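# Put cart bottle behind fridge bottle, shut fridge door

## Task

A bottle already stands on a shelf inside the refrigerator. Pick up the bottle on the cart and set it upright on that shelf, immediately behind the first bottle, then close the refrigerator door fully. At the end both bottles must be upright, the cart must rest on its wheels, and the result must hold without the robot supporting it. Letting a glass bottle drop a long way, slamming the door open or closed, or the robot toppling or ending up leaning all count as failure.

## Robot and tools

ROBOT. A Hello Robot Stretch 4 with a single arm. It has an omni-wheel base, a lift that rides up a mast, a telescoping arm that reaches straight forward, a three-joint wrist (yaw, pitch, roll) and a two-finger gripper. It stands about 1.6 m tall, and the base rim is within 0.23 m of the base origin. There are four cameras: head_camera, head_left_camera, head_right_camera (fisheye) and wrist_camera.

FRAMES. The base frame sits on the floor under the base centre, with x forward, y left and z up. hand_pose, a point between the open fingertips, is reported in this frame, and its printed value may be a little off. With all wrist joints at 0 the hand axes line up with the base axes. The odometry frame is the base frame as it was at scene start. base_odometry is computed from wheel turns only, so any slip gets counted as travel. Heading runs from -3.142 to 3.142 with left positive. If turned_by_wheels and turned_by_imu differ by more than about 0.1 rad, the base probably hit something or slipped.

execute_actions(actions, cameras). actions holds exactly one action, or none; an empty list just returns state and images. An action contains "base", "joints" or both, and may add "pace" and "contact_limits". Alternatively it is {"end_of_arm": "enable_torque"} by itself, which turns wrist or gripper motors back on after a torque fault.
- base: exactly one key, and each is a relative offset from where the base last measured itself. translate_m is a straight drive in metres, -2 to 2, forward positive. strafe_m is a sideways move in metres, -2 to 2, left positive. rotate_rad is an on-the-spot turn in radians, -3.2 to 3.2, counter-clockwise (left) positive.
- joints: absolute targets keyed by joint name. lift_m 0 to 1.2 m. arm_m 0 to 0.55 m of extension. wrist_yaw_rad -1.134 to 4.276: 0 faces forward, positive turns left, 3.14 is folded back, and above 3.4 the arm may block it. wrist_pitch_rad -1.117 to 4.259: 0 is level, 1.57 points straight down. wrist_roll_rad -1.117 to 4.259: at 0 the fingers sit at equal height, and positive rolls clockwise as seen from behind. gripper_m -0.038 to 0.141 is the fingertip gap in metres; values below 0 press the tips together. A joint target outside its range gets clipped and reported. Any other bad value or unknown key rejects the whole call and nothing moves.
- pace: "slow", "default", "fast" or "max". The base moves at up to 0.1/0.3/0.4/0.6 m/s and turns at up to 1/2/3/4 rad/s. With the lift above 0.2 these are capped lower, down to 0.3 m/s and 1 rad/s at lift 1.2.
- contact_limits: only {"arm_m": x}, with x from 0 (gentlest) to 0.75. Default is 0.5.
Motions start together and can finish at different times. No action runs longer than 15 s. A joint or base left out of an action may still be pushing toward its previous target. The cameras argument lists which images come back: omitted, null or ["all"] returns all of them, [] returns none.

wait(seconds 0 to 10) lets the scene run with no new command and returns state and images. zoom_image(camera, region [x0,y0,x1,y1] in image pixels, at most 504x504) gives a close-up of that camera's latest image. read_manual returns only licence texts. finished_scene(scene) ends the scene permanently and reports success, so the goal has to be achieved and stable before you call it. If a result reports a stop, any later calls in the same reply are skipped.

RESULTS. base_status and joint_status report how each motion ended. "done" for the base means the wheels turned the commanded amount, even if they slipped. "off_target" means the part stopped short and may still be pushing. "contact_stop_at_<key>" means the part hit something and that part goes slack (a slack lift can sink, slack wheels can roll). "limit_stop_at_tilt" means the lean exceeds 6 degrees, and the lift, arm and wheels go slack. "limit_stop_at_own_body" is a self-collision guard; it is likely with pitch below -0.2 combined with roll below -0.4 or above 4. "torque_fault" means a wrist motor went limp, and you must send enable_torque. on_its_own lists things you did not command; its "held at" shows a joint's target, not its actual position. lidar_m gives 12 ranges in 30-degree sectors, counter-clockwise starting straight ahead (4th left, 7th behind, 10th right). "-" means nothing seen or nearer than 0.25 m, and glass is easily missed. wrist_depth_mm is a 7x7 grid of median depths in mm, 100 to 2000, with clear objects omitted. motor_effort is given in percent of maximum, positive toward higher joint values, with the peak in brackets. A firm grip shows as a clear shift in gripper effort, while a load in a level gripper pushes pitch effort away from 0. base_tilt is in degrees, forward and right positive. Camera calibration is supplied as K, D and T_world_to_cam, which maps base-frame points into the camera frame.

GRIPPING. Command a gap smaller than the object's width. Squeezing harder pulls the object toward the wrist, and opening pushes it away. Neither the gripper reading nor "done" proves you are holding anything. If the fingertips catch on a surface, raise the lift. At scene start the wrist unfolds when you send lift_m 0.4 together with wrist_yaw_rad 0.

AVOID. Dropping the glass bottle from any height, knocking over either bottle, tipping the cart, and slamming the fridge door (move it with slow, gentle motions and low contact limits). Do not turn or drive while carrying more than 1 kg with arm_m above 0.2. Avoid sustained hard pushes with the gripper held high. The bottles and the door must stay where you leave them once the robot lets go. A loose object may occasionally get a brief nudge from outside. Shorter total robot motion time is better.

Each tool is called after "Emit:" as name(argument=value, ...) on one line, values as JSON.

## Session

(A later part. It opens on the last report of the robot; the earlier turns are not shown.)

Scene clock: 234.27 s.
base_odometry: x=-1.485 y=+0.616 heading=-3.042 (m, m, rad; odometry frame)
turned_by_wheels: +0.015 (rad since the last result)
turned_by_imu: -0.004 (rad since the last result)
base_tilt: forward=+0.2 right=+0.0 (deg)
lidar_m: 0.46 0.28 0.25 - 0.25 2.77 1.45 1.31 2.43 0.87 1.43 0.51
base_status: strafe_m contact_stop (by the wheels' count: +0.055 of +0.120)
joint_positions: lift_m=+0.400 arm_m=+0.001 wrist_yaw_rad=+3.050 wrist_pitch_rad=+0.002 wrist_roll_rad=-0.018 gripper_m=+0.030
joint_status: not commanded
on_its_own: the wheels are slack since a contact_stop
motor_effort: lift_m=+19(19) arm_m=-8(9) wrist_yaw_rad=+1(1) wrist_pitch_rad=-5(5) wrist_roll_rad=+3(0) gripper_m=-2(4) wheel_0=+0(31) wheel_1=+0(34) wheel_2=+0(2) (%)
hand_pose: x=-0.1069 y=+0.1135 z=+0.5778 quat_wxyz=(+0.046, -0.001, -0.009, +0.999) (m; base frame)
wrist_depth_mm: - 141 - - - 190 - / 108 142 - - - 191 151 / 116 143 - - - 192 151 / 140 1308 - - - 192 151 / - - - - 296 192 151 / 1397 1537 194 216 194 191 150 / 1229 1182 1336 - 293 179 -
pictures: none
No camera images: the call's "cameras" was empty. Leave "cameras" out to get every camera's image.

Emit:
execute_actions(actions=[{"base":{"translate_m":-0.46}}], cameras=[])

Emit:
execute_actions(actions=[{"base":{"strafe_m":-0.7},"joints":{"wrist_yaw_rad":-0.4,"wrist_pitch_rad":0.5,"gripper_m":0.12}}])

Scene clock: 241.70 s.
base_odometry: x=-1.027 y=+0.662 heading=-3.042 (m, m, rad; odometry frame)
turned_by_wheels: +0.000 (rad since the last result)
turned_by_imu: +0.000 (rad since the last result)
base_tilt: forward=+0.2 right=+0.0 (deg)
lidar_m: 0.75 0.34 2.16 1.64 1.67 2.31 1.12 0.89 2.44 2.34 1.03 0.96
base_status: done
joint_positions: lift_m=+0.400 arm_m=+0.001 wrist_yaw_rad=+3.050 wrist_pitch_rad=+0.002 wrist_roll_rad=-0.018 gripper_m=+0.030
joint_status: not commanded
motor_effort: lift_m=+19(19) arm_m=-8(8) wrist_yaw_rad=+1(2) wrist_pitch_rad=-5(6) wrist_roll_rad=+3(1) gripper_m=-2(3) wheel_0=+1(3) wheel_1=+0(5) wheel_2=-1(8) (%)
hand_pose: x=-0.1069 y=+0.1135 z=+0.5778 quat_wxyz=(+0.046, -0.001, -0.009, +0.999) (m; base frame)
wrist_depth_mm: - 141 - - - - - / 108 142 - - - - - / 116 143 - - - - - / 140 1042 - - - - - / - - - - - - - / 1336 1255 194 217 194 1863 1808 / 976 1182 1336 - 1281 1281 1281
pictures: none
No camera images: the call's "cameras" was empty. Leave "cameras" out to get every camera's image.

Scene clock: 245.37 s.
base_odometry: x=-1.097 y=+1.359 heading=-3.042 (m, m, rad; odometry frame)
turned_by_wheels: +0.000 (rad since the last result)
turned_by_imu: -0.004 (rad since the last result)
base_tilt: forward=+0.2 right=+0.0 (deg)
lidar_m: 1.26 0.96 0.93 2.39 2.38 0.79 0.74 2.31 1.71 1.64 1.70 0.58
base_status: done
joint_positions: lift_m=+0.400 arm_m=+0.001 wrist_yaw_rad=-0.400 wrist_pitch_rad=+0.502 wrist_roll_rad=-0.018 gripper_m=+0.120
joint_status: all done
motor_effort: lift_m=+19(19) arm_m=-8(8) wrist_yaw_rad=+0(4) wrist_pitch_rad=-5(6) wrist_roll_rad=+1(1) gripper_m=-1(5) wheel_0=-2(7) wheel_1=+0(9) wheel_2=+1(0) (%)
hand_pose: x=+0.3713 y=-0.1789 z=+0.4396 quat_wxyz=(+0.950, +0.041, +0.245, -0.190) (m; base frame)
wrist_depth_mm: 991 1078 1182 1308 1430 1618 1464 / 1060 1160 1281 1430 1576 1708 1499 / 1138 1229 1336 1430 1537 1576 1499 / 1098 1118 1138 1160 1182 1182 1182 / 891 904 917 917 917 946 946 / 741 707 707 750 723 778 778 / 640 647 661 - 676 661 676
pictures: head_camera, head_left_camera, head_right_camera, wrist_camera
camera_calibration (this result's frames):
wrist_camera: T_world_to_cam=[[-0.383023, -0.922784, 0.0419836, -0.0510981], [-0.473582, 0.157143, -0.866618, 0.635767], [0.793104, -0.351817, -0.497203, 0.0926739], [0, 0, 0, 1]] pos_world=[0.208016, -0.114455, 0.59919]
Images, in order (width x height): head_camera 420x560, head_left_camera 420x672, head_right_camera 420x672, wrist_camera 616x392.

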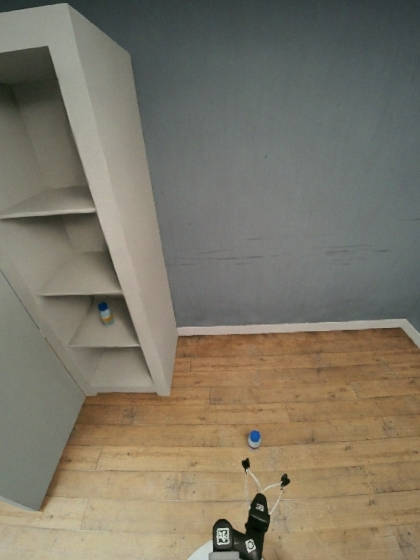

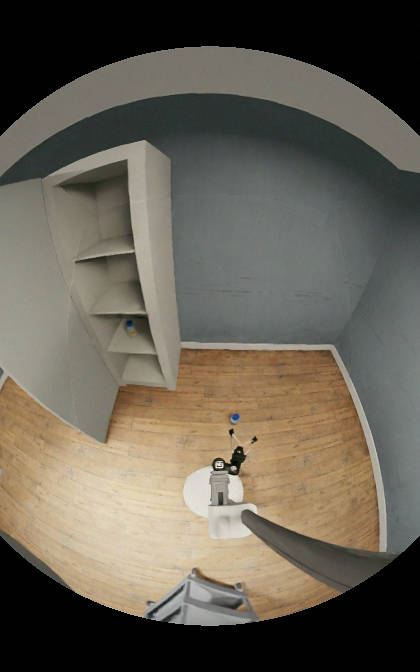

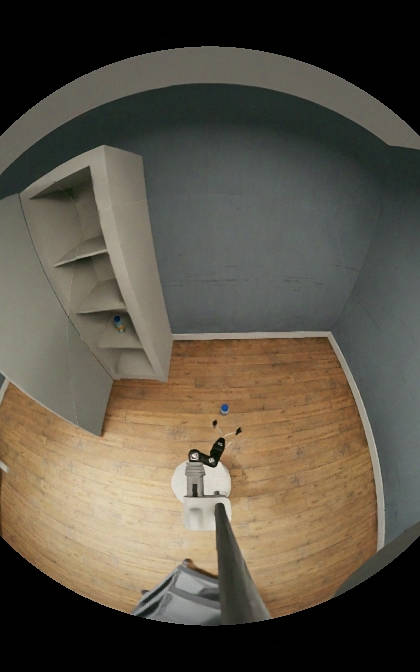

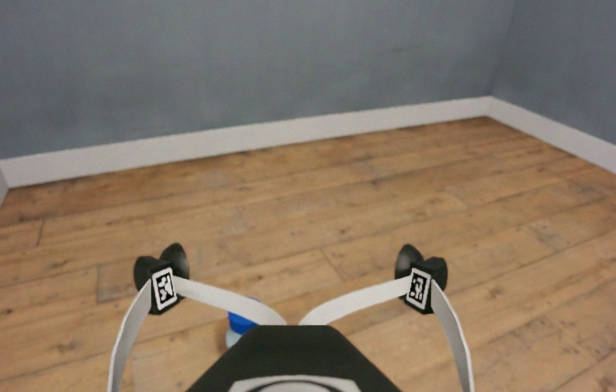

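Emit:
execute_actions(actions=[{"base":{"strafe_m":-0.025},"joints":{"arm_m":0.24,"lift_m":0.25}}], cameras=["wrist_camera"])

Emit:
execute_actions(actions=[{"joints":{"lift_m":0.14},"pace":"slow"}], cameras=["wrist_camera"])

Scene clock: 253.53 s.
base_odometry: x=-1.099 y=+1.383 heading=-3.042 (m, m, rad; odometry frame)
turned_by_wheels: +0.000 (rad since the last result)
turned_by_imu: -0.001 (rad since the last result)
base_tilt: forward=+0.2 right=+0.0 (deg)
lidar_m: 1.32 0.98 0.95 2.36 2.48 0.74 0.75 2.28 1.64 1.61 1.67 0.58
base_status: done
joint_positions: lift_m=+0.250 arm_m=+0.238 wrist_yaw_rad=-0.400 wrist_pitch_rad=+0.502 wrist_roll_rad=-0.018 gripper_m=+0.120
joint_status: all done
motor_effort: lift_m=+18(20) arm_m=+9(9) wrist_yaw_rad=+0(0) wrist_pitch_rad=-5(5) wrist_roll_rad=+1(1) gripper_m=+1(0) wheel_0=+0(4) wheel_1=+1(8) wheel_2=+0(1) (%)
hand_pose: x=+0.6083 y=-0.1790 z=+0.2897 quat_wxyz=(+0.950, +0.041, +0.245, -0.190) (m; base frame)
wrist_depth_mm: 809 878 946 1042 1160 1308 1397 / 854 931 1025 1138 1281 1430 1464 / 904 976 1042 1138 1160 1160 1205 / 820 831 831 854 854 878 878 / 661 668 676 683 683 699 699 / 549 525 530 554 539 574 580 / 477 480 496 - 504 492 508
pictures: wrist_camera
camera_calibration (this result's frames):
wrist_camera: T_world_to_cam=[[-0.383179, -0.92272, 0.0419839, 0.0460275], [-0.47354, 0.157216, -0.866628, 0.618043], [0.793054, -0.351954, -0.497186, -0.169809], [0, 0, 0, 1]] pos_world=[0.444972, -0.11446, 0.449254]
Images, in order (width x height): wrist_camera 616x392.

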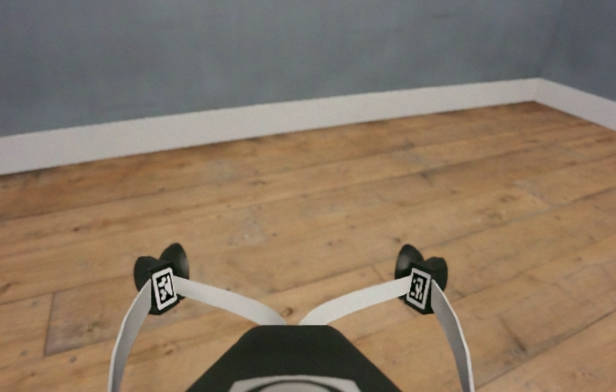

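Scene clock: 255.30 s.
base_odometry: x=-1.099 y=+1.383 heading=-3.042 (m, m, rad; odometry frame)
turned_by_wheels: +0.000 (rad since the last result)
turned_by_imu: +0.000 (rad since the last result)
base_tilt: forward=+0.1 right=-0.1 (deg)
lidar_m: 1.36 0.96 0.95 2.40 2.46 0.75 0.74 2.25 1.69 1.60 1.67 1.52
base_status: not commanded
joint_positions: lift_m=+0.140 arm_m=+0.238 wrist_yaw_rad=-0.400 wrist_pitch_rad=+0.502 wrist_roll_rad=-0.018 gripper_m=+0.120
joint_status: all done
motor_effort: lift_m=+18(20) arm_m=+9(9) wrist_yaw_rad=+0(0) wrist_pitch_rad=-5(4) wrist_roll_rad=+1(2) gripper_m=+0(0) wheel_0=+0(0) wheel_1=+1(1) wheel_2=+0(0) (%)
hand_pose: x=+0.6083 y=-0.1790 z=+0.1797 quat_wxyz=(+0.950, +0.041, +0.245, -0.190) (m; base frame)
wrist_depth_mm: 809 866 960 1060 1160 1336 1397 / 854 931 1025 1098 1182 1308 1397 / 809 820 831 842 866 878 904 / 615 627 627 634 647 654 668 / 492 500 508 512 517 525 525 / 413 397 397 243 404 433 433 / 357 359 373 - 379 370 377
pictures: wrist_camera
camera_calibration (this result's frames):
wrist_camera: T_world_to_cam=[[-0.383179, -0.92272, 0.0419837, 0.0506456], [-0.47354, 0.157216, -0.866628, 0.522727], [0.793054, -0.351954, -0.497186, -0.224493], [0, 0, 0, 1]] pos_world=[0.444973, -0.11446, 0.339269]
Images, in order (width x height): wrist_camera 616x392.

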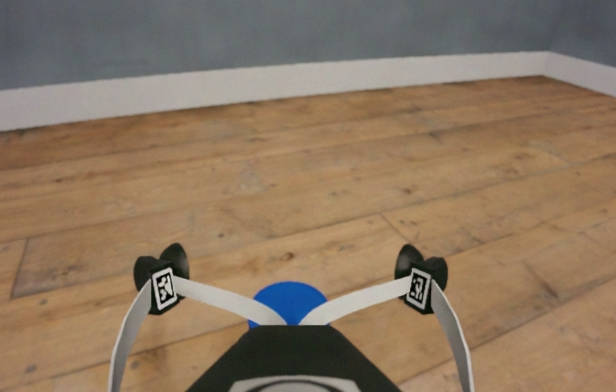

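Emit:
execute_actions(actions=[{"joints":{"lift_m":0.062},"pace":"slow"}], cameras=["wrist_camera"])

Emit:
execute_actions(actions=[{"joints":{"gripper_m":0.0}}], cameras=["wrist_camera"])

Emit:
execute_actions(actions=[{"joints":{"lift_m":0.68}}], cameras=["wrist_camera","head_camera"])

Scene clock: 264.07 s.
base_odometry: x=-1.099 y=+1.383 heading=-3.042 (m, m, rad; odometry frame)
turned_by_wheels: +0.000 (rad since the last result)
turned_by_imu: -0.001 (rad since the last result)
base_tilt: forward=+0.2 right=+0.0 (deg)
lidar_m: 1.34 0.98 0.96 2.38 2.50 0.71 0.73 2.27 1.67 1.59 1.68 1.53
base_status: not commanded
joint_positions: lift_m=+0.062 arm_m=+0.238 wrist_yaw_rad=-0.400 wrist_pitch_rad=+0.502 wrist_roll_rad=-0.018 gripper_m=+0.120
joint_status: all done
motor_effort: lift_m=+18(17) arm_m=+9(9) wrist_yaw_rad=+0(0) wrist_pitch_rad=-5(5) wrist_roll_rad=+2(0) gripper_m=+0(0) wheel_0=+0(1) wheel_1=+1(1) wheel_2=+0(0) (%)
hand_pose: x=+0.6083 y=-0.1790 z=+0.1017 quat_wxyz=(+0.950, +0.041, +0.245, -0.190) (m; base frame)
wrist_depth_mm: 809 878 946 1060 1182 1308 1430 / 831 891 931 946 991 1025 1060 / 615 627 634 647 661 676 691 / 469 477 484 445 492 500 508 / 379 382 373 187 394 402 402 / 315 303 215 201 309 332 332 / 274 274 285 - 291 283 287
pictures: wrist_camera
camera_calibration (this result's frames):
wrist_camera: T_world_to_cam=[[-0.383179, -0.92272, 0.0419837, 0.0539208], [-0.473539, 0.157216, -0.866628, 0.455131], [0.793054, -0.351954, -0.497186, -0.263274], [0, 0, 0, 1]] pos_world=[0.444974, -0.11446, 0.261269]
Images, in order (width x height): wrist_camera 616x392.

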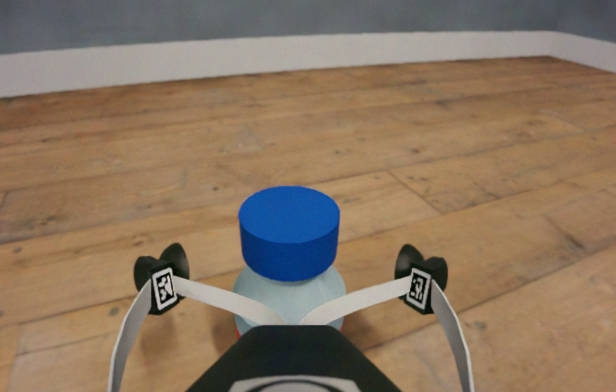

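Scene clock: 266.13 s.
base_odometry: x=-1.099 y=+1.383 heading=-3.042 (m, m, rad; odometry frame)
turned_by_wheels: +0.000 (rad since the last result)
turned_by_imu: +0.000 (rad since the last result)
base_tilt: forward=+0.2 right=-0.1 (deg)
lidar_m: 1.36 0.94 0.97 2.37 2.48 0.75 0.75 2.30 1.65 1.60 1.69 1.51
base_status: not commanded
joint_positions: lift_m=+0.062 arm_m=+0.238 wrist_yaw_rad=-0.400 wrist_pitch_rad=+0.506 wrist_roll_rad=-0.018 gripper_m=+0.001
joint_status: all done
motor_effort: lift_m=+20(19) arm_m=+9(9) wrist_yaw_rad=-1(0) wrist_pitch_rad=-16(17) wrist_roll_rad=+1(2) gripper_m=-23(21) wheel_0=+0(0) wheel_1=+1(1) wheel_2=+0(1) (%)
hand_pose: x=+0.6078 y=-0.1787 z=+0.1005 quat_wxyz=(+0.949, +0.041, +0.247, -0.190) (m; base frame)
wrist_depth_mm: 809 878 946 1060 1160 1308 1397 / 820 891 904 917 946 991 1025 / 603 609 615 627 640 654 668 / 462 469 473 459 488 496 500 / 370 377 213 168 389 394 394 / 312 174 192 176 189 317 329 / 267 272 278 - 287 281 283
pictures: wrist_camera
camera_calibration (this result's frames):
wrist_camera: T_world_to_cam=[[-0.382941, -0.92282, 0.0419596, 0.0538362], [-0.476703, 0.158502, -0.864657, 0.45584], [0.791272, -0.351115, -0.500607, -0.261791], [0, 0, 0, 1]] pos_world=[0.445064, -0.114489, 0.260832]
Images, in order (width x height): wrist_camera 616x392.

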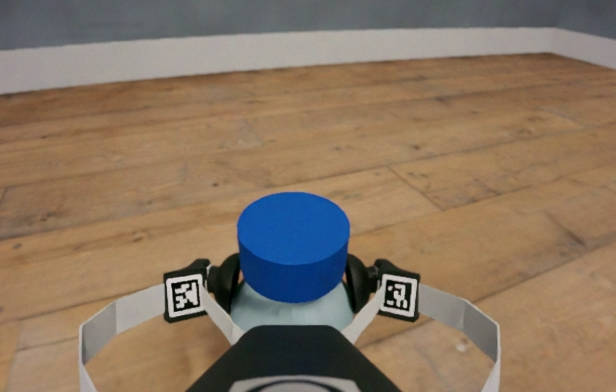

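Scene clock: 269.47 s.
base_odometry: x=-1.099 y=+1.383 heading=-3.042 (m, m, rad; odometry frame)
turned_by_wheels: +0.000 (rad since the last result)
turned_by_imu: -0.001 (rad since the last result)
base_tilt: forward=+0.2 right=+0.0 (deg)
lidar_m: 1.33 0.98 0.99 2.39 2.49 0.74 0.75 2.26 1.66 1.60 1.68 1.51
base_status: not commanded
joint_positions: lift_m=+0.680 arm_m=+0.238 wrist_yaw_rad=-0.400 wrist_pitch_rad=+0.506 wrist_roll_rad=-0.018 gripper_m=+0.001
joint_status: all done
motor_effort: lift_m=+25(33) arm_m=+9(9) wrist_yaw_rad=+0(0) wrist_pitch_rad=-16(17) wrist_roll_rad=-1(2) gripper_m=-23(23) wheel_0=+0(0) wheel_1=+1(1) wheel_2=+0(1) (%)
hand_pose: x=+0.6078 y=-0.1787 z=+0.7181 quat_wxyz=(+0.949, +0.041, +0.247, -0.190) (m; base frame)
wrist_depth_mm: 820 891 960 1060 1182 1308 1397 / 854 946 1042 1138 1281 1464 1499 / 931 1025 1118 1255 1430 1618 1537 / 991 1078 1205 198 1537 1708 1537 / 1078 1182 213 168 1366 1366 1397 / 1078 174 191 176 189 1098 1160 / 931 946 960 - 991 976 991
pictures: head_camera, wrist_camera
camera_calibration (this result's frames):
wrist_camera: T_world_to_cam=[[-0.382943, -0.922818, 0.04196, 0.0279265], [-0.476655, 0.158481, -0.864687, 0.989838], [0.791299, -0.351126, -0.500555, 0.0473084], [0, 0, 0, 1]] pos_world=[0.44507, -0.114488, 0.878409]
Images, in order (width x height): head_camera 420x560, wrist_camera 616x392.

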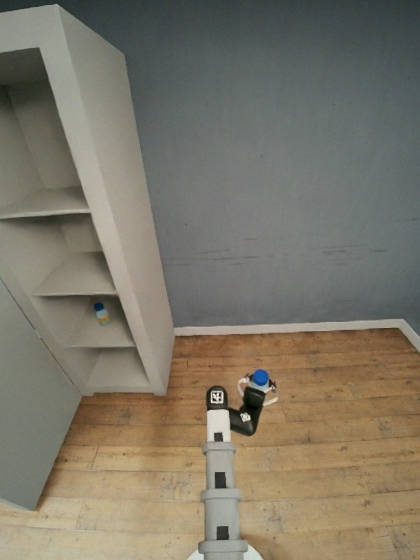

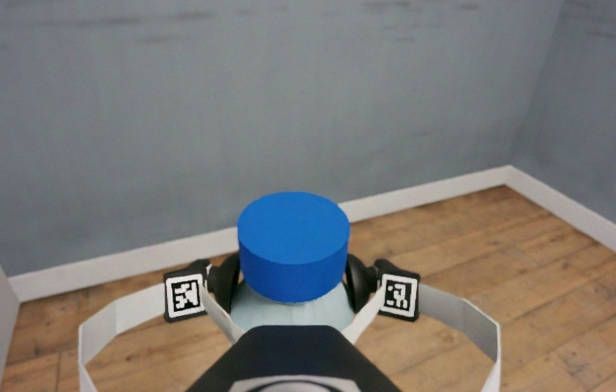

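Emit:
execute_actions(actions=[{"base":{"strafe_m":0.7},"joints":{"arm_m":0.0,"wrist_yaw_rad":0.0,"lift_m":0.66}}])

Scene clock: 290.67 s.
base_odometry: x=-1.030 y=+0.687 heading=-3.042 (m, m, rad; odometry frame)
turned_by_wheels: +0.000 (rad since the last result)
turned_by_imu: +0.001 (rad since the last result)
base_tilt: forward=+0.2 right=+0.0 (deg)
lidar_m: 0.86 0.37 0.40 1.69 1.69 2.28 1.06 0.88 2.42 2.32 2.06 0.94
base_status: done
joint_positions: lift_m=+0.660 arm_m=+0.002 wrist_yaw_rad=+0.000 wrist_pitch_rad=+0.506 wrist_roll_rad=-0.018 gripper_m=+0.001
joint_status: all done
motor_effort: lift_m=+20(25) arm_m=-8(9) wrist_yaw_rad=+1(11) wrist_pitch_rad=-16(17) wrist_roll_rad=+0(3) gripper_m=-23(22) wheel_0=+1(8) wheel_1=-2(8) wheel_2=+1(2) (%)
hand_pose: x=+0.4248 y=-0.0874 z=+0.6985 quat_wxyz=(+0.968, -0.009, +0.250, +0.002) (m; base frame)
wrist_depth_mm: 466 647 1025 1042 668 1160 1182 / 469 676 991 1098 707 1255 1255 / 473 723 854 866 768 1366 1366 / 477 732 1160 1281 891 1537 1499 / 477 723 212 168 931 1336 1336 / 462 174 192 176 190 1078 1118 / 459 723 946 - 976 946 960
pictures: head_camera, head_left_camera, head_right_camera, wrist_camera
camera_calibration (this result's frames):
wrist_camera: T_world_to_cam=[[0.00627161, -0.9991, 0.041958, -0.129085], [-0.500908, -0.0394539, -0.864601, 0.864079], [0.865478, -0.0155946, -0.500704, 0.21225], [0, 0, 0, 1]] pos_world=[0.249935, -0.0915671, 0.858775]
Images, in order (width x height): head_camera 420x560, head_left_camera 420x672, head_right_camera 420x672, wrist_camera 616x392.

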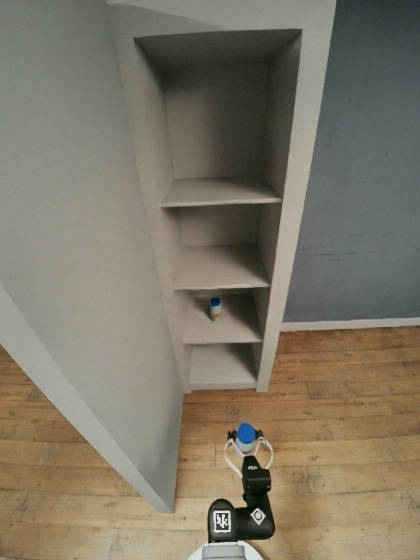

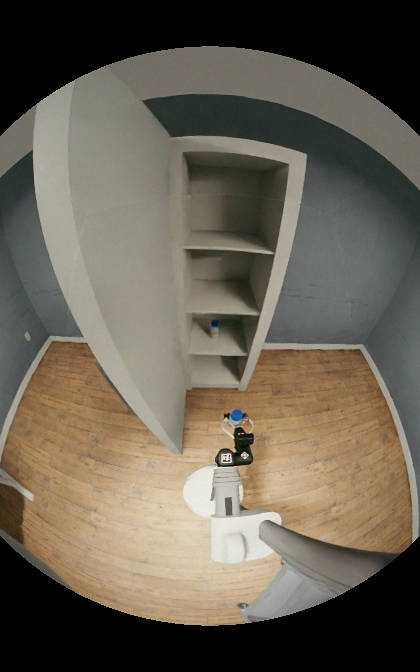

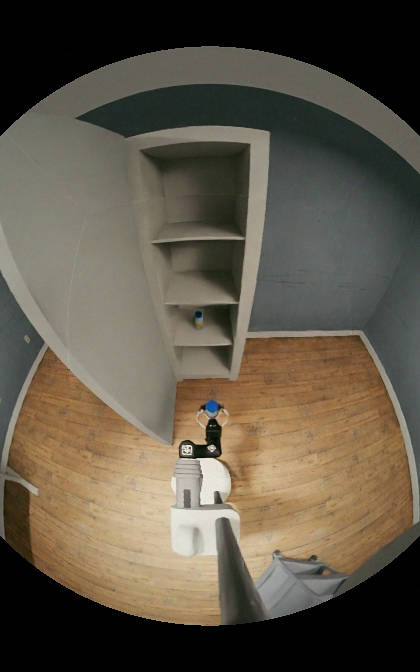

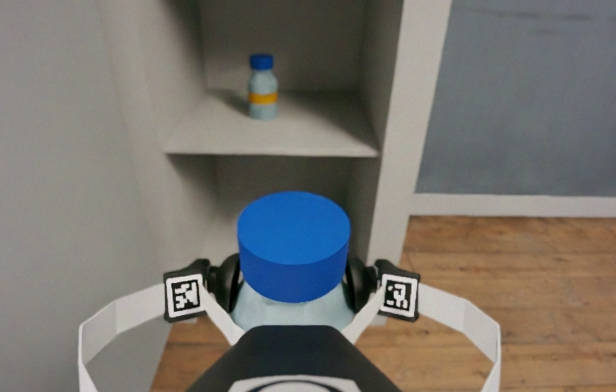

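Emit:
execute_actions(actions=[{"base":{"translate_m":0.3},"joints":{"lift_m":0.56,"wrist_pitch_rad":0.14,"arm_m":0.2},"pace":"slow"}], cameras=["head_camera","wrist_camera"])

Scene clock: 311.97 s.
base_odometry: x=-1.328 y=+0.657 heading=-3.042 (m, m, rad; odometry frame)
turned_by_wheels: +0.000 (rad since the last result)
turned_by_imu: -0.003 (rad since the last result)
base_tilt: forward=+0.2 right=+0.0 (deg)
lidar_m: 0.60 0.32 0.25 - 1.79 2.33 1.27 1.09 2.41 2.31 1.63 0.64
base_status: done
joint_positions: lift_m=+0.560 arm_m=+0.198 wrist_yaw_rad=+0.000 wrist_pitch_rad=+0.147 wrist_roll_rad=-0.018 gripper_m=+0.001
joint_status: all done
motor_effort: lift_m=+20(21) arm_m=+9(9) wrist_yaw_rad=+1(1) wrist_pitch_rad=-19(24) wrist_roll_rad=+0(1) gripper_m=-23(23) wheel_0=+1(6) wheel_1=+2(4) wheel_2=+0(5) (%)
hand_pose: x=+0.6547 y=-0.0874 z=+0.6961 quat_wxyz=(+0.997, -0.009, +0.073, +0.001) (m; base frame)
wrist_depth_mm: 387 504 504 500 492 355 260 / 392 597 609 609 615 357 262 / 394 603 621 627 621 357 257 / 394 603 647 200 640 359 256 / 394 603 212 167 615 355 255 / 387 174 191 182 189 307 259 / 362 382 394 - 410 349 257
pictures: head_camera, wrist_camera
camera_calibration (this result's frames):
wrist_camera: T_world_to_cam=[[-0.0088731, -0.999098, 0.0415177, -0.120205], [-0.16519, -0.0394843, -0.985471, 0.841484], [0.986222, -0.0156025, -0.164691, -0.30086], [0, 0, 0, 1]] pos_world=[0.434653, -0.0915658, 0.784699]
Images, in order (width x height): head_camera 420x560, wrist_camera 616x392.

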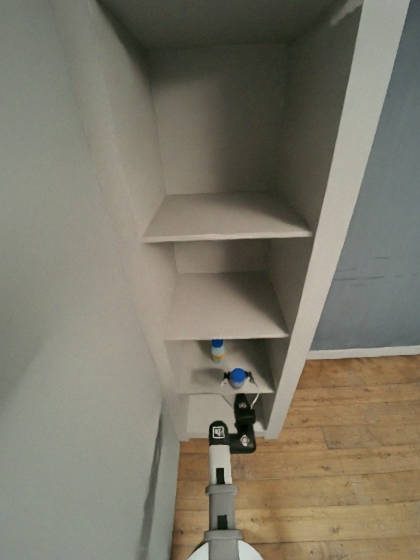

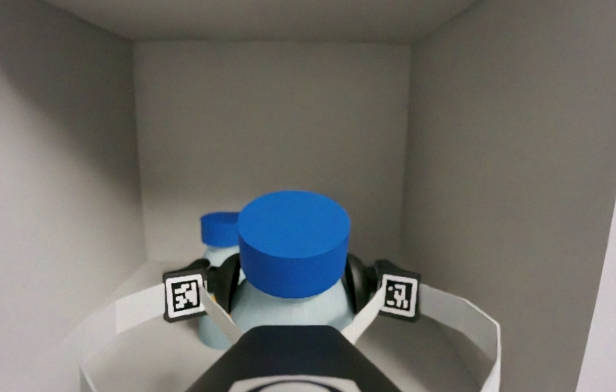

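Emit:
execute_actions(actions=[{"base":{"strafe_m":-0.02},"joints":{"lift_m":0.6},"pace":"slow"}], cameras=[])

Emit:
execute_actions(actions=[{"joints":{"arm_m":0.5},"pace":"slow","contact_limits":{"arm_m":0.15}}], cameras=["head_camera","wrist_camera"])

Scene clock: 327.30 s.
base_odometry: x=-1.330 y=+0.677 heading=-3.042 (m, m, rad; odometry frame)
turned_by_wheels: +0.000 (rad since the last result)
turned_by_imu: -0.001 (rad since the last result)
base_tilt: forward=+0.2 right=-0.1 (deg)
lidar_m: 0.60 0.34 0.25 0.25 1.83 2.40 1.32 1.12 2.37 2.29 1.65 0.63
base_status: done
joint_positions: lift_m=+0.600 arm_m=+0.198 wrist_yaw_rad=+0.000 wrist_pitch_rad=+0.147 wrist_roll_rad=-0.018 gripper_m=+0.001
joint_status: all done
motor_effort: lift_m=+25(26) arm_m=+9(9) wrist_yaw_rad=+2(1) wrist_pitch_rad=-19(19) wrist_roll_rad=+0(1) gripper_m=-21(22) wheel_0=+0(4) wheel_1=-2(5) wheel_2=+0(0) (%)
hand_pose: x=+0.6547 y=-0.0874 z=+0.7357 quat_wxyz=(+0.997, -0.009, +0.073, +0.001) (m; base frame)
wrist_depth_mm: 349 359 338 336 329 294 231 / 424 591 609 609 544 317 233 / 424 615 627 627 621 317 233 / 427 634 640 200 615 317 233 / 427 647 212 167 539 315 232 / 413 174 190 182 189 273 230 / 410 439 413 - 452 309 229
pictures: none
No camera images: the call's "cameras" was empty. Leave "cameras" out to get every camera's image.

Scene clock: 331.57 s.
base_odometry: x=-1.330 y=+0.677 heading=-3.042 (m, m, rad; odometry frame)
turned_by_wheels: +0.000 (rad since the last result)
turned_by_imu: -0.001 (rad since the last result)
base_tilt: forward=+0.2 right=-0.1 (deg)
lidar_m: 0.60 0.35 0.25 0.25 1.82 2.40 1.29 1.13 2.39 2.29 1.65 0.64
base_status: not commanded
joint_positions: lift_m=+0.600 arm_m=+0.498 wrist_yaw_rad=+0.000 wrist_pitch_rad=+0.147 wrist_roll_rad=-0.018 gripper_m=+0.001
joint_status: all done
motor_effort: lift_m=+25(25) arm_m=+9(10) wrist_yaw_rad=+1(1) wrist_pitch_rad=-19(19) wrist_roll_rad=+0(1) gripper_m=-23(22) wheel_0=+0(0) wheel_1=-1(1) wheel_2=+0(0) (%)
contact_limits: arm_m 0.15
hand_pose: x=+0.9547 y=-0.0874 z=+0.7357 quat_wxyz=(+0.997, -0.009, +0.073, +0.001) (m; base frame)
wrist_depth_mm: 303 304 306 306 309 306 239 / 310 314 314 315 319 314 241 / 320 324 324 325 327 324 242 / 330 332 332 199 338 330 242 / 343 343 212 167 345 325 240 / 353 174 190 182 189 285 238 / 364 366 366 - 373 322 237
pictures: head_camera, wrist_camera
camera_calibration (this result's frames):
wrist_camera: T_world_to_cam=[[-0.00886431, -0.999098, 0.0415173, -0.119193], [-0.165134, -0.0394862, -0.98548, 0.930023], [0.986231, -0.0155915, -0.164635, -0.590229], [0, 0, 0, 1]] pos_world=[0.734624, -0.0915651, 0.824296]
Images, in order (width x height): head_camera 420x560, wrist_camera 616x392.

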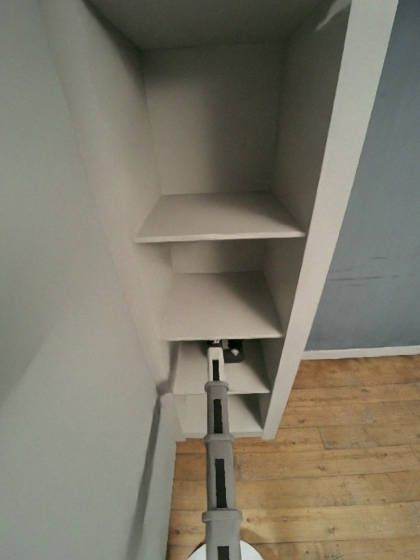

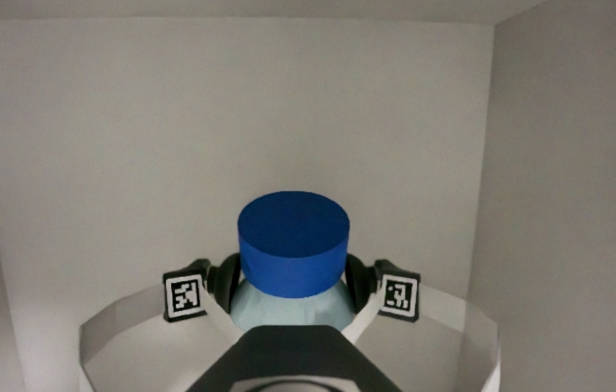

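Emit:
execute_actions(actions=[{"joints":{"arm_m":0.525,"wrist_pitch_rad":0.1},"pace":"slow"}], cameras=[])

Emit:
execute_actions(actions=[{"joints":{"wrist_yaw_rad":0.45},"pace":"slow"}], cameras=["wrist_camera","head_camera"])

Emit:
execute_actions(actions=[{"joints":{"wrist_pitch_rad":0.33},"pace":"slow"}], cameras=["wrist_camera","head_left_camera","head_right_camera"])

Scene clock: 342.53 s.
base_odometry: x=-1.330 y=+0.677 heading=-3.042 (m, m, rad; odometry frame)
turned_by_wheels: +0.000 (rad since the last result)
turned_by_imu: -0.001 (rad since the last result)
base_tilt: forward=+0.2 right=+0.0 (deg)
lidar_m: 0.62 0.33 0.25 0.25 1.81 2.37 1.29 1.12 2.38 2.29 1.65 0.64
base_status: not commanded
joint_positions: lift_m=+0.600 arm_m=+0.523 wrist_yaw_rad=+0.000 wrist_pitch_rad=+0.107 wrist_roll_rad=-0.018 gripper_m=+0.001
joint_status: all done
motor_effort: lift_m=+25(25) arm_m=+9(10) wrist_yaw_rad=+1(1) wrist_pitch_rad=-19(27) wrist_roll_rad=+2(1) gripper_m=-23(22) wheel_0=+0(0) wheel_1=-1(1) wheel_2=+0(0) (%)
hand_pose: x=+0.9811 y=-0.0874 z=+0.7471 quat_wxyz=(+0.999, -0.009, +0.053, +0.000) (m; base frame)
wrist_depth_mm: 278 282 281 279 273 271 237 / 290 291 293 294 296 296 242 / 297 298 300 301 303 303 243 / 304 306 307 200 310 307 242 / 314 314 212 167 319 317 241 / 320 174 191 182 189 285 240 / 329 330 330 - 336 322 237
pictures: none
No camera images: the call's "cameras" was empty. Leave "cameras" out to get every camera's image.

Scene clock: 343.50 s.
base_odometry: x=-1.330 y=+0.677 heading=-3.042 (m, m, rad; odometry frame)
turned_by_wheels: +0.000 (rad since the last result)
turned_by_imu: +0.000 (rad since the last result)
base_tilt: forward=+0.2 right=-0.1 (deg)
lidar_m: 0.59 0.36 0.25 0.25 1.79 2.35 1.29 1.13 2.40 2.30 1.65 0.62
base_status: not commanded
joint_positions: lift_m=+0.600 arm_m=+0.523 wrist_yaw_rad=+0.450 wrist_pitch_rad=+0.107 wrist_roll_rad=-0.018 gripper_m=+0.001
joint_status: all done
motor_effort: lift_m=+25(24) arm_m=+9(9) wrist_yaw_rad=+1(9) wrist_pitch_rad=-19(19) wrist_roll_rad=+0(1) gripper_m=-21(22) wheel_0=+0(0) wheel_1=-1(1) wheel_2=+1(1) (%)
hand_pose: x=+0.9907 y=+0.0460 z=+0.7471 quat_wxyz=(+0.973, -0.021, +0.050, +0.223) (m; base frame)
wrist_depth_mm: 225 271 279 276 251 235 220 / 229 285 325 291 263 239 224 / 232 290 334 298 270 244 229 / 235 294 343 200 276 250 233 / 237 298 211 167 276 255 236 / 236 174 190 182 187 252 241 / 236 304 370 - 290 267 247
pictures: head_camera, wrist_camera
camera_calibration (this result's frames):
wrist_camera: T_world_to_cam=[[0.42512, -0.904202, 0.0411326, -0.420008], [-0.0959813, -0.0902207, -0.991286, 0.890672], [0.900033, 0.417468, -0.125141, -0.585783], [0, 0, 0, 1]] pos_world=[0.791266, -0.0548687, 0.826881]
Images, in order (width x height): head_camera 420x560, wrist_camera 616x392.

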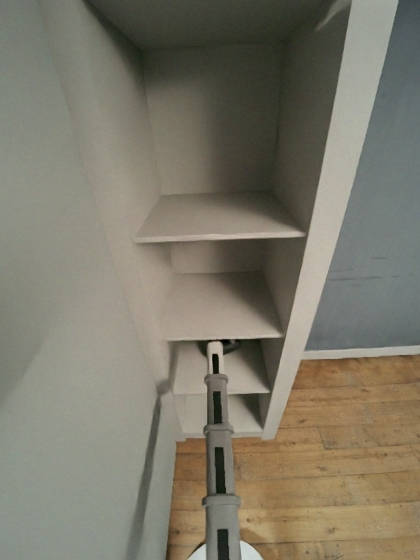

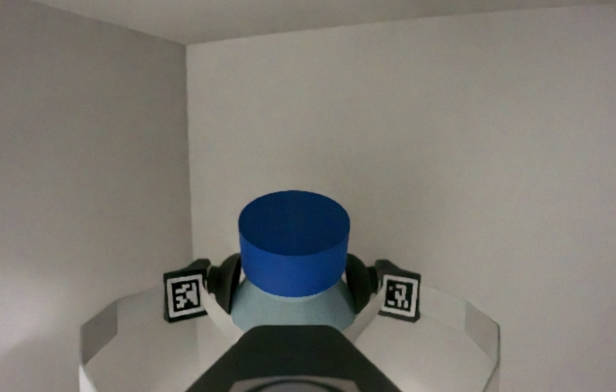

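Scene clock: 344.27 s.
base_odometry: x=-1.330 y=+0.677 heading=-3.042 (m, m, rad; odometry frame)
turned_by_wheels: +0.000 (rad since the last result)
turned_by_imu: +0.000 (rad since the last result)
base_tilt: forward=+0.2 right=+0.0 (deg)
lidar_m: 0.61 0.32 0.25 0.25 1.81 2.34 1.27 1.11 2.41 2.30 1.64 0.66
base_status: not commanded
joint_positions: lift_m=+0.600 arm_m=+0.523 wrist_yaw_rad=+0.450 wrist_pitch_rad=+0.336 wrist_roll_rad=-0.018 gripper_m=+0.001
joint_status: all done
motor_effort: lift_m=+25(25) arm_m=+9(9) wrist_yaw_rad=+1(1) wrist_pitch_rad=-17(21) wrist_roll_rad=+1(2) gripper_m=-23(22) wheel_0=+0(0) wheel_1=-1(1) wheel_2=+1(1) (%)
hand_pose: x=+0.9776 y=+0.0397 z=+0.6827 quat_wxyz=(+0.961, -0.046, +0.161, +0.221) (m; base frame)
wrist_depth_mm: 218 271 297 267 242 222 208 / 224 279 315 283 254 231 217 / 230 290 336 298 268 243 226 / 237 300 355 199 283 256 236 / 244 309 212 167 293 270 248 / 247 174 191 182 189 273 260 / 250 327 347 - 329 298 273
pictures: head_left_camera, head_right_camera, wrist_camera
camera_calibration (this result's frames):
wrist_camera: T_world_to_cam=[[0.43379, -0.900014, 0.0424289, -0.427038], [-0.296014, -0.186833, -0.936733, 0.98713], [0.851, 0.393786, -0.347464, -0.378801], [0, 0, 0, 1]] pos_world=[0.799809, -0.0507445, 0.811176]
Images, in order (width x height): head_left_camera 420x672, head_right_camera 420x672, wrist_camera 616x392.

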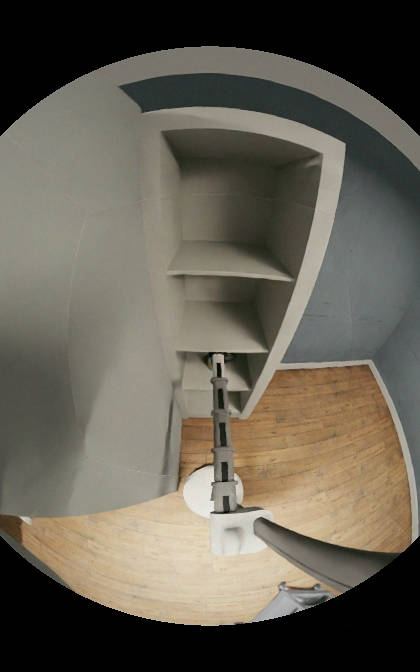

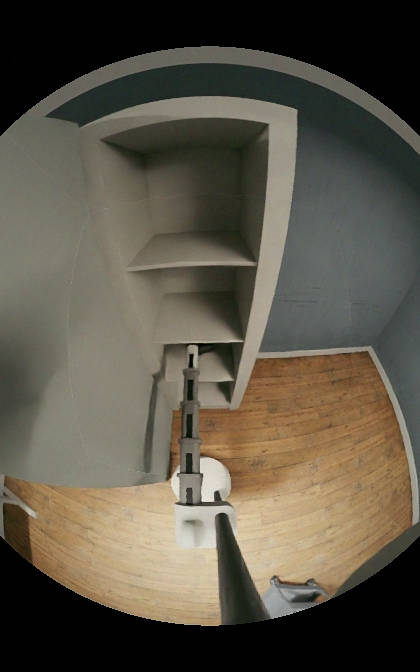

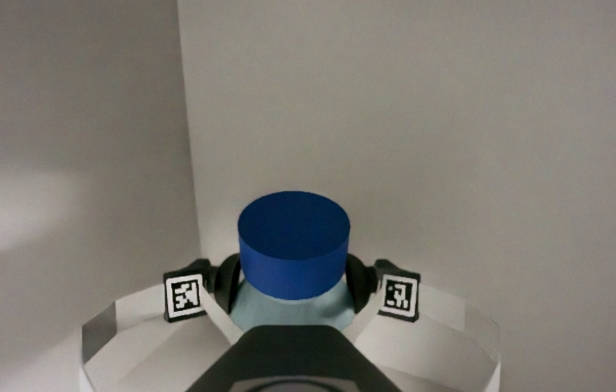

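Emit:
execute_actions(actions=[{"joints":{"wrist_pitch_rad":0.42},"pace":"slow"}], cameras=["wrist_camera"])

Emit:
execute_actions(actions=[{"joints":{"wrist_pitch_rad":0.5},"pace":"slow"}], cameras=["wrist_camera"])

Scene clock: 356.43 s.
base_odometry: x=-1.330 y=+0.677 heading=-3.042 (m, m, rad; odometry frame)
turned_by_wheels: +0.000 (rad since the last result)
turned_by_imu: -0.001 (rad since the last result)
base_tilt: forward=+0.3 right=-0.1 (deg)
lidar_m: 0.60 0.36 0.25 0.25 1.80 2.36 1.29 1.11 2.40 2.29 1.66 0.64
base_status: not commanded
joint_positions: lift_m=+0.600 arm_m=+0.523 wrist_yaw_rad=+0.450 wrist_pitch_rad=+0.426 wrist_roll_rad=-0.018 gripper_m=+0.001
joint_status: all done
motor_effort: lift_m=+25(25) arm_m=+9(9) wrist_yaw_rad=+1(1) wrist_pitch_rad=-17(18) wrist_roll_rad=-1(0) gripper_m=-23(21) wheel_0=+0(0) wheel_1=-1(1) wheel_2=+1(1) (%)
hand_pose: x=+0.9689 y=+0.0355 z=+0.6587 quat_wxyz=(+0.952, -0.056, +0.204, +0.220) (m; base frame)
wrist_depth_mm: 217 270 296 265 240 220 206 / 224 281 317 283 255 232 217 / 233 294 342 303 272 246 229 / 240 306 366 301 291 262 241 / 248 315 213 168 306 279 256 / 254 174 191 176 189 286 273 / 257 307 314 - 325 304 290
pictures: wrist_camera
camera_calibration (this result's frames):
wrist_camera: T_world_to_cam=[[0.437218, -0.898359, 0.0423306, -0.429343], [-0.370365, -0.222743, -0.901784, 1.01157], [0.819555, 0.378599, -0.430108, -0.292682], [0, 0, 0, 1]] pos_world=[0.802236, -0.049574, 0.804508]
Images, in order (width x height): wrist_camera 616x392.

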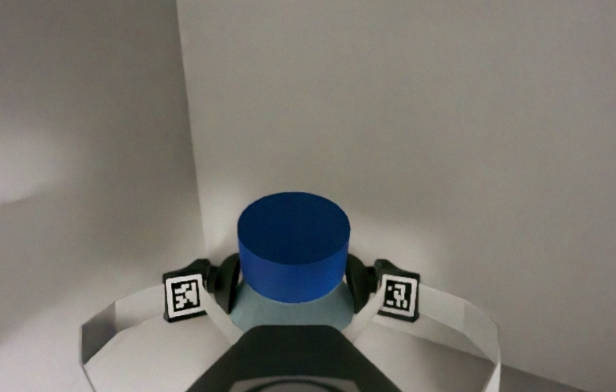

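Scene clock: 357.00 s.
base_odometry: x=-1.330 y=+0.677 heading=-3.042 (m, m, rad; odometry frame)
turned_by_wheels: +0.000 (rad since the last result)
turned_by_imu: +0.000 (rad since the last result)
base_tilt: forward=+0.2 right=+0.0 (deg)
lidar_m: 0.62 0.35 0.25 0.25 1.84 2.38 1.29 1.14 2.40 2.29 1.66 0.64
base_status: not commanded
joint_positions: lift_m=+0.600 arm_m=+0.523 wrist_yaw_rad=+0.450 wrist_pitch_rad=+0.506 wrist_roll_rad=-0.018 gripper_m=+0.001
joint_status: all done
motor_effort: lift_m=+25(25) arm_m=+9(9) wrist_yaw_rad=+1(1) wrist_pitch_rad=-16(17) wrist_roll_rad=+2(1) gripper_m=-22(22) wheel_0=+0(0) wheel_1=-1(1) wheel_2=+1(1) (%)
hand_pose: x=+0.9596 y=+0.0310 z=+0.6381 quat_wxyz=(+0.943, -0.064, +0.242, +0.218) (m; base frame)
wrist_depth_mm: 218 271 296 266 240 220 206 / 225 283 324 286 258 234 218 / 235 297 351 312 278 250 233 / 244 312 382 312 301 270 248 / 253 324 212 168 322 291 266 / 262 174 191 176 189 304 287 / 265 282 213 - 297 290 291
pictures: wrist_camera
camera_calibration (this result's frames):
wrist_camera: T_world_to_cam=[[0.440243, -0.896898, 0.041958, -0.431154], [-0.433758, -0.253361, -0.864674, 1.02672], [0.786155, 0.362467, -0.500577, -0.214676], [0, 0, 0, 1]] pos_world=[0.80393, -0.0487566, 0.798408]
Images, in order (width x height): wrist_camera 616x392.

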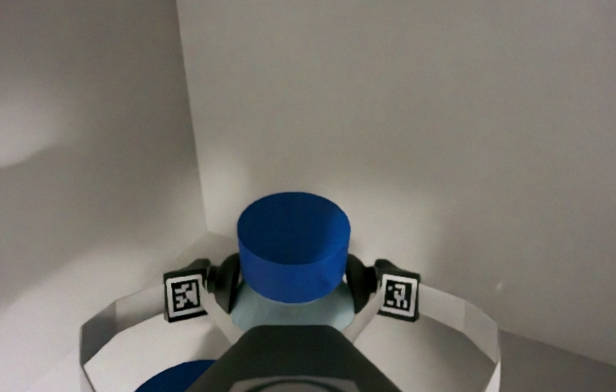

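Emit:
execute_actions(actions=[{"joints":{"lift_m":0.585},"pace":"slow"}], cameras=["wrist_camera"])

Emit:
execute_actions(actions=[{"joints":{"lift_m":0.57},"pace":"slow"}], cameras=["wrist_camera"])

Scene clock: 364.47 s.
base_odometry: x=-1.330 y=+0.677 heading=-3.042 (m, m, rad; odometry frame)
turned_by_wheels: +0.000 (rad since the last result)
turned_by_imu: -0.001 (rad since the last result)
base_tilt: forward=+0.2 right=-0.1 (deg)
lidar_m: 0.60 0.35 0.25 0.25 1.80 2.36 1.31 1.10 2.39 2.30 1.65 0.64
base_status: not commanded
joint_positions: lift_m=+0.586 arm_m=+0.523 wrist_yaw_rad=+0.450 wrist_pitch_rad=+0.496 wrist_roll_rad=-0.018 gripper_m=+0.001
joint_status: all done
motor_effort: lift_m=+11(23) arm_m=+9(9) wrist_yaw_rad=+2(2) wrist_pitch_rad=+13(15) wrist_roll_rad=+0(1) gripper_m=-22(24) wheel_0=+0(0) wheel_1=-1(1) wheel_2=+1(1) (%)
hand_pose: x=+0.9609 y=+0.0315 z=+0.6267 quat_wxyz=(+0.944, -0.063, +0.237, +0.218) (m; base frame)
wrist_depth_mm: 218 272 296 264 240 220 206 / 226 283 320 285 257 233 218 / 235 297 349 307 276 249 231 / 245 312 377 198 297 267 246 / 253 324 213 168 317 286 263 / 262 174 191 177 189 296 283 / 265 277 128 - 296 287 287
pictures: wrist_camera
camera_calibration (this result's frames):
wrist_camera: T_world_to_cam=[[0.439507, -0.897257, 0.0419932, -0.430086], [-0.426235, -0.24948, -0.86953, 1.01318], [0.790669, 0.364266, -0.492091, -0.231258], [0, 0, 0, 1]] pos_world=[0.803728, -0.0488902, 0.785253]
Images, in order (width x height): wrist_camera 616x392.

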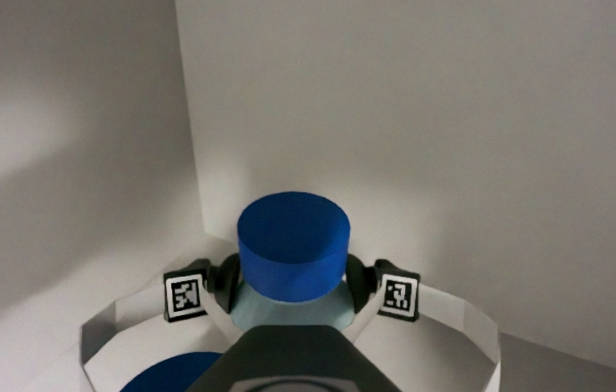

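Scene clock: 365.57 s.
base_odometry: x=-1.330 y=+0.677 heading=-3.042 (m, m, rad; odometry frame)
turned_by_wheels: +0.000 (rad since the last result)
turned_by_imu: -0.001 (rad since the last result)
base_tilt: forward=+0.2 right=+0.0 (deg)
lidar_m: 0.60 0.35 0.25 0.25 1.78 2.38 1.30 1.11 2.39 2.30 1.64 0.63
base_status: not commanded
joint_positions: lift_m=+0.585 arm_m=+0.523 wrist_yaw_rad=+0.449 wrist_pitch_rad=+0.494 wrist_roll_rad=-0.017 gripper_m=+0.001
joint_status: lift_m contact_stop (moved -0.001 of -0.016)
on_its_own: lift_m is slack since a contact_stop (your +0.570 is given up)
motor_effort: lift_m=+16(15) arm_m=+9(9) wrist_yaw_rad=+5(5) wrist_pitch_rad=+17(57) wrist_roll_rad=-3(3) gripper_m=-23(23) wheel_0=-1(1) wheel_1=-1(1) wheel_2=-1(1) (%)
hand_pose: x=+0.9611 y=+0.0314 z=+0.6264 quat_wxyz=(+0.945, -0.063, +0.237, +0.218) (m; base frame)
wrist_depth_mm: 219 272 294 265 240 220 206 / 226 283 320 285 256 233 218 / 236 297 347 307 276 249 231 / 244 312 377 199 298 266 245 / 254 324 212 168 317 286 264 / 262 174 191 177 189 296 283 / 265 277 128 - 294 287 287
pictures: wrist_camera
camera_calibration (this result's frames):
wrist_camera: T_world_to_cam=[[0.438321, -0.897873, 0.041215, -0.428641], [-0.425537, -0.247691, -0.870383, 1.01278], [0.791702, 0.363969, -0.490647, -0.233441], [0, 0, 0, 1]] pos_world=[0.803675, -0.0490432, 0.784637]
Images, in order (width x height): wrist_camera 616x392.

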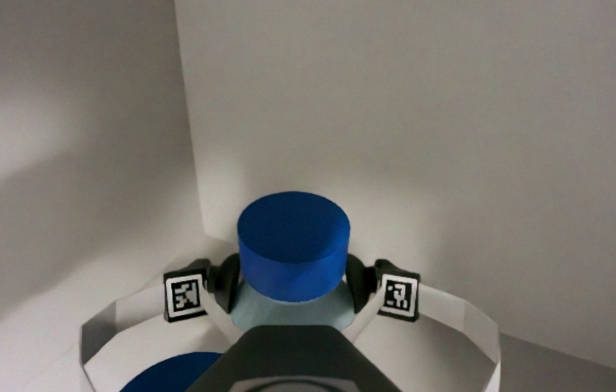

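Emit:
execute_actions(actions=[{"joints":{"lift_m":0.592,"wrist_pitch_rad":0.49},"pace":"slow"}], cameras=[])

Emit:
execute_actions(actions=[{"joints":{"gripper_m":0.075}}], cameras=["wrist_camera"])

Emit:
execute_actions(actions=[{"joints":{"wrist_pitch_rad":0.05,"lift_m":0.605},"pace":"slow"}], cameras=["wrist_camera"])

Scene clock: 373.53 s.
base_odometry: x=-1.330 y=+0.677 heading=-3.042 (m, m, rad; odometry frame)
turned_by_wheels: +0.000 (rad since the last result)
turned_by_imu: -0.001 (rad since the last result)
base_tilt: forward=+0.3 right=+0.0 (deg)
lidar_m: 0.59 0.31 0.25 0.25 1.82 2.38 1.30 1.12 2.38 2.28 1.65 0.62
base_status: not commanded
joint_positions: lift_m=+0.592 arm_m=+0.523 wrist_yaw_rad=+0.449 wrist_pitch_rad=+0.494 wrist_roll_rad=-0.018 gripper_m=+0.001
joint_status: all done
motor_effort: lift_m=+24(26) arm_m=+8(9) wrist_yaw_rad=+2(3) wrist_pitch_rad=-12(10) wrist_roll_rad=+0(1) gripper_m=-22(23) wheel_0=-1(2) wheel_1=-1(1) wheel_2=-1(1) (%)
hand_pose: x=+0.9611 y=+0.0316 z=+0.6331 quat_wxyz=(+0.945, -0.063, +0.237, +0.218) (m; base frame)
wrist_depth_mm: 218 271 296 266 241 220 206 / 226 283 322 286 257 233 218 / 236 297 351 310 277 250 232 / 244 312 379 198 300 267 247 / 254 324 213 168 319 289 265 / 260 174 191 177 189 297 285 / 264 278 211 - 293 286 289
pictures: none
No camera images: the call's "cameras" was empty. Leave "cameras" out to get every camera's image.

Scene clock: 375.07 s.
base_odometry: x=-1.330 y=+0.677 heading=-3.042 (m, m, rad; odometry frame)
turned_by_wheels: +0.000 (rad since the last result)
turned_by_imu: +0.000 (rad since the last result)
base_tilt: forward=+0.2 right=-0.1 (deg)
lidar_m: 0.60 0.31 0.25 0.25 1.82 2.40 1.31 1.10 2.35 2.30 1.67 0.63
base_status: not commanded
joint_positions: lift_m=+0.592 arm_m=+0.523 wrist_yaw_rad=+0.450 wrist_pitch_rad=+0.492 wrist_roll_rad=-0.018 gripper_m=+0.075
joint_status: all done
motor_effort: lift_m=+23(24) arm_m=+9(9) wrist_yaw_rad=+2(3) wrist_pitch_rad=-5(12) wrist_roll_rad=+1(0) gripper_m=-1(22) wheel_0=-1(2) wheel_1=-1(1) wheel_2=-1(1) (%)
hand_pose: x=+0.9613 y=+0.0317 z=+0.6337 quat_wxyz=(+0.945, -0.063, +0.236, +0.218) (m; base frame)
wrist_depth_mm: 218 272 296 265 240 220 206 / 226 282 320 286 257 233 218 / 235 296 351 310 276 250 231 / 243 310 379 320 298 267 247 / 253 325 384 183 312 289 264 / 263 307 206 185 208 312 285 / 267 278 291 - 287 286 289
pictures: wrist_camera
camera_calibration (this result's frames):
wrist_camera: T_world_to_cam=[[0.439182, -0.897431, 0.0416754, -0.429872], [-0.423427, -0.247683, -0.871414, 1.01796], [0.792356, 0.365063, -0.488775, -0.232018], [0, 0, 0, 1]] pos_world=[0.803665, -0.0489481, 0.791576]
Images, in order (width x height): wrist_camera 616x392.

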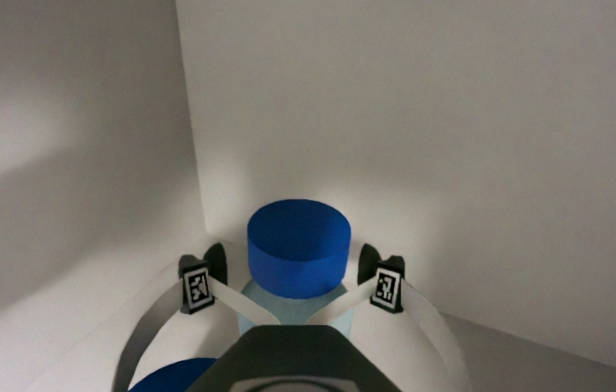

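Scene clock: 376.03 s.
base_odometry: x=-1.330 y=+0.677 heading=-3.042 (m, m, rad; odometry frame)
turned_by_wheels: +0.000 (rad since the last result)
turned_by_imu: +0.000 (rad since the last result)
base_tilt: forward=+0.2 right=+0.0 (deg)
lidar_m: 0.61 0.35 0.25 0.25 1.78 2.39 1.29 1.13 2.41 2.31 1.66 0.61
base_status: not commanded
joint_positions: lift_m=+0.605 arm_m=+0.523 wrist_yaw_rad=+0.450 wrist_pitch_rad=+0.052 wrist_roll_rad=-0.018 gripper_m=+0.075
joint_status: all done
motor_effort: lift_m=+26(29) arm_m=+9(9) wrist_yaw_rad=+2(2) wrist_pitch_rad=-6(10) wrist_roll_rad=-3(1) gripper_m=+0(1) wheel_0=-1(1) wheel_1=-1(1) wheel_2=-1(1) (%)
hand_pose: x=+0.9918 y=+0.0465 z=+0.7677 quat_wxyz=(+0.974, -0.014, +0.024, +0.223) (m; base frame)
wrist_depth_mm: 207 214 206 206 204 208 204 / 231 282 322 293 268 244 229 / 233 291 336 301 272 247 230 / 236 296 343 306 276 250 233 / 237 297 338 310 272 254 236 / 238 278 336 309 208 256 239 / 239 279 362 - 283 254 243
pictures: wrist_camera
camera_calibration (this result's frames):
wrist_camera: T_world_to_cam=[[0.422871, -0.9053, 0.0401491, -0.417887], [-0.0473819, -0.0663337, -0.996672, 0.866029], [0.904951, 0.419561, -0.0709455, -0.631026], [0, 0, 0, 1]] pos_world=[0.788794, -0.0561125, 0.835156]
Images, in order (width x height): wrist_camera 616x392.

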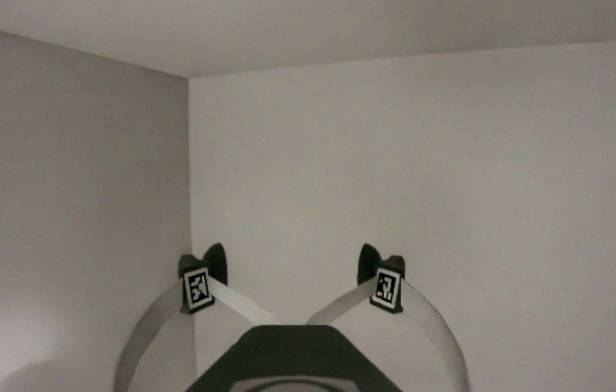

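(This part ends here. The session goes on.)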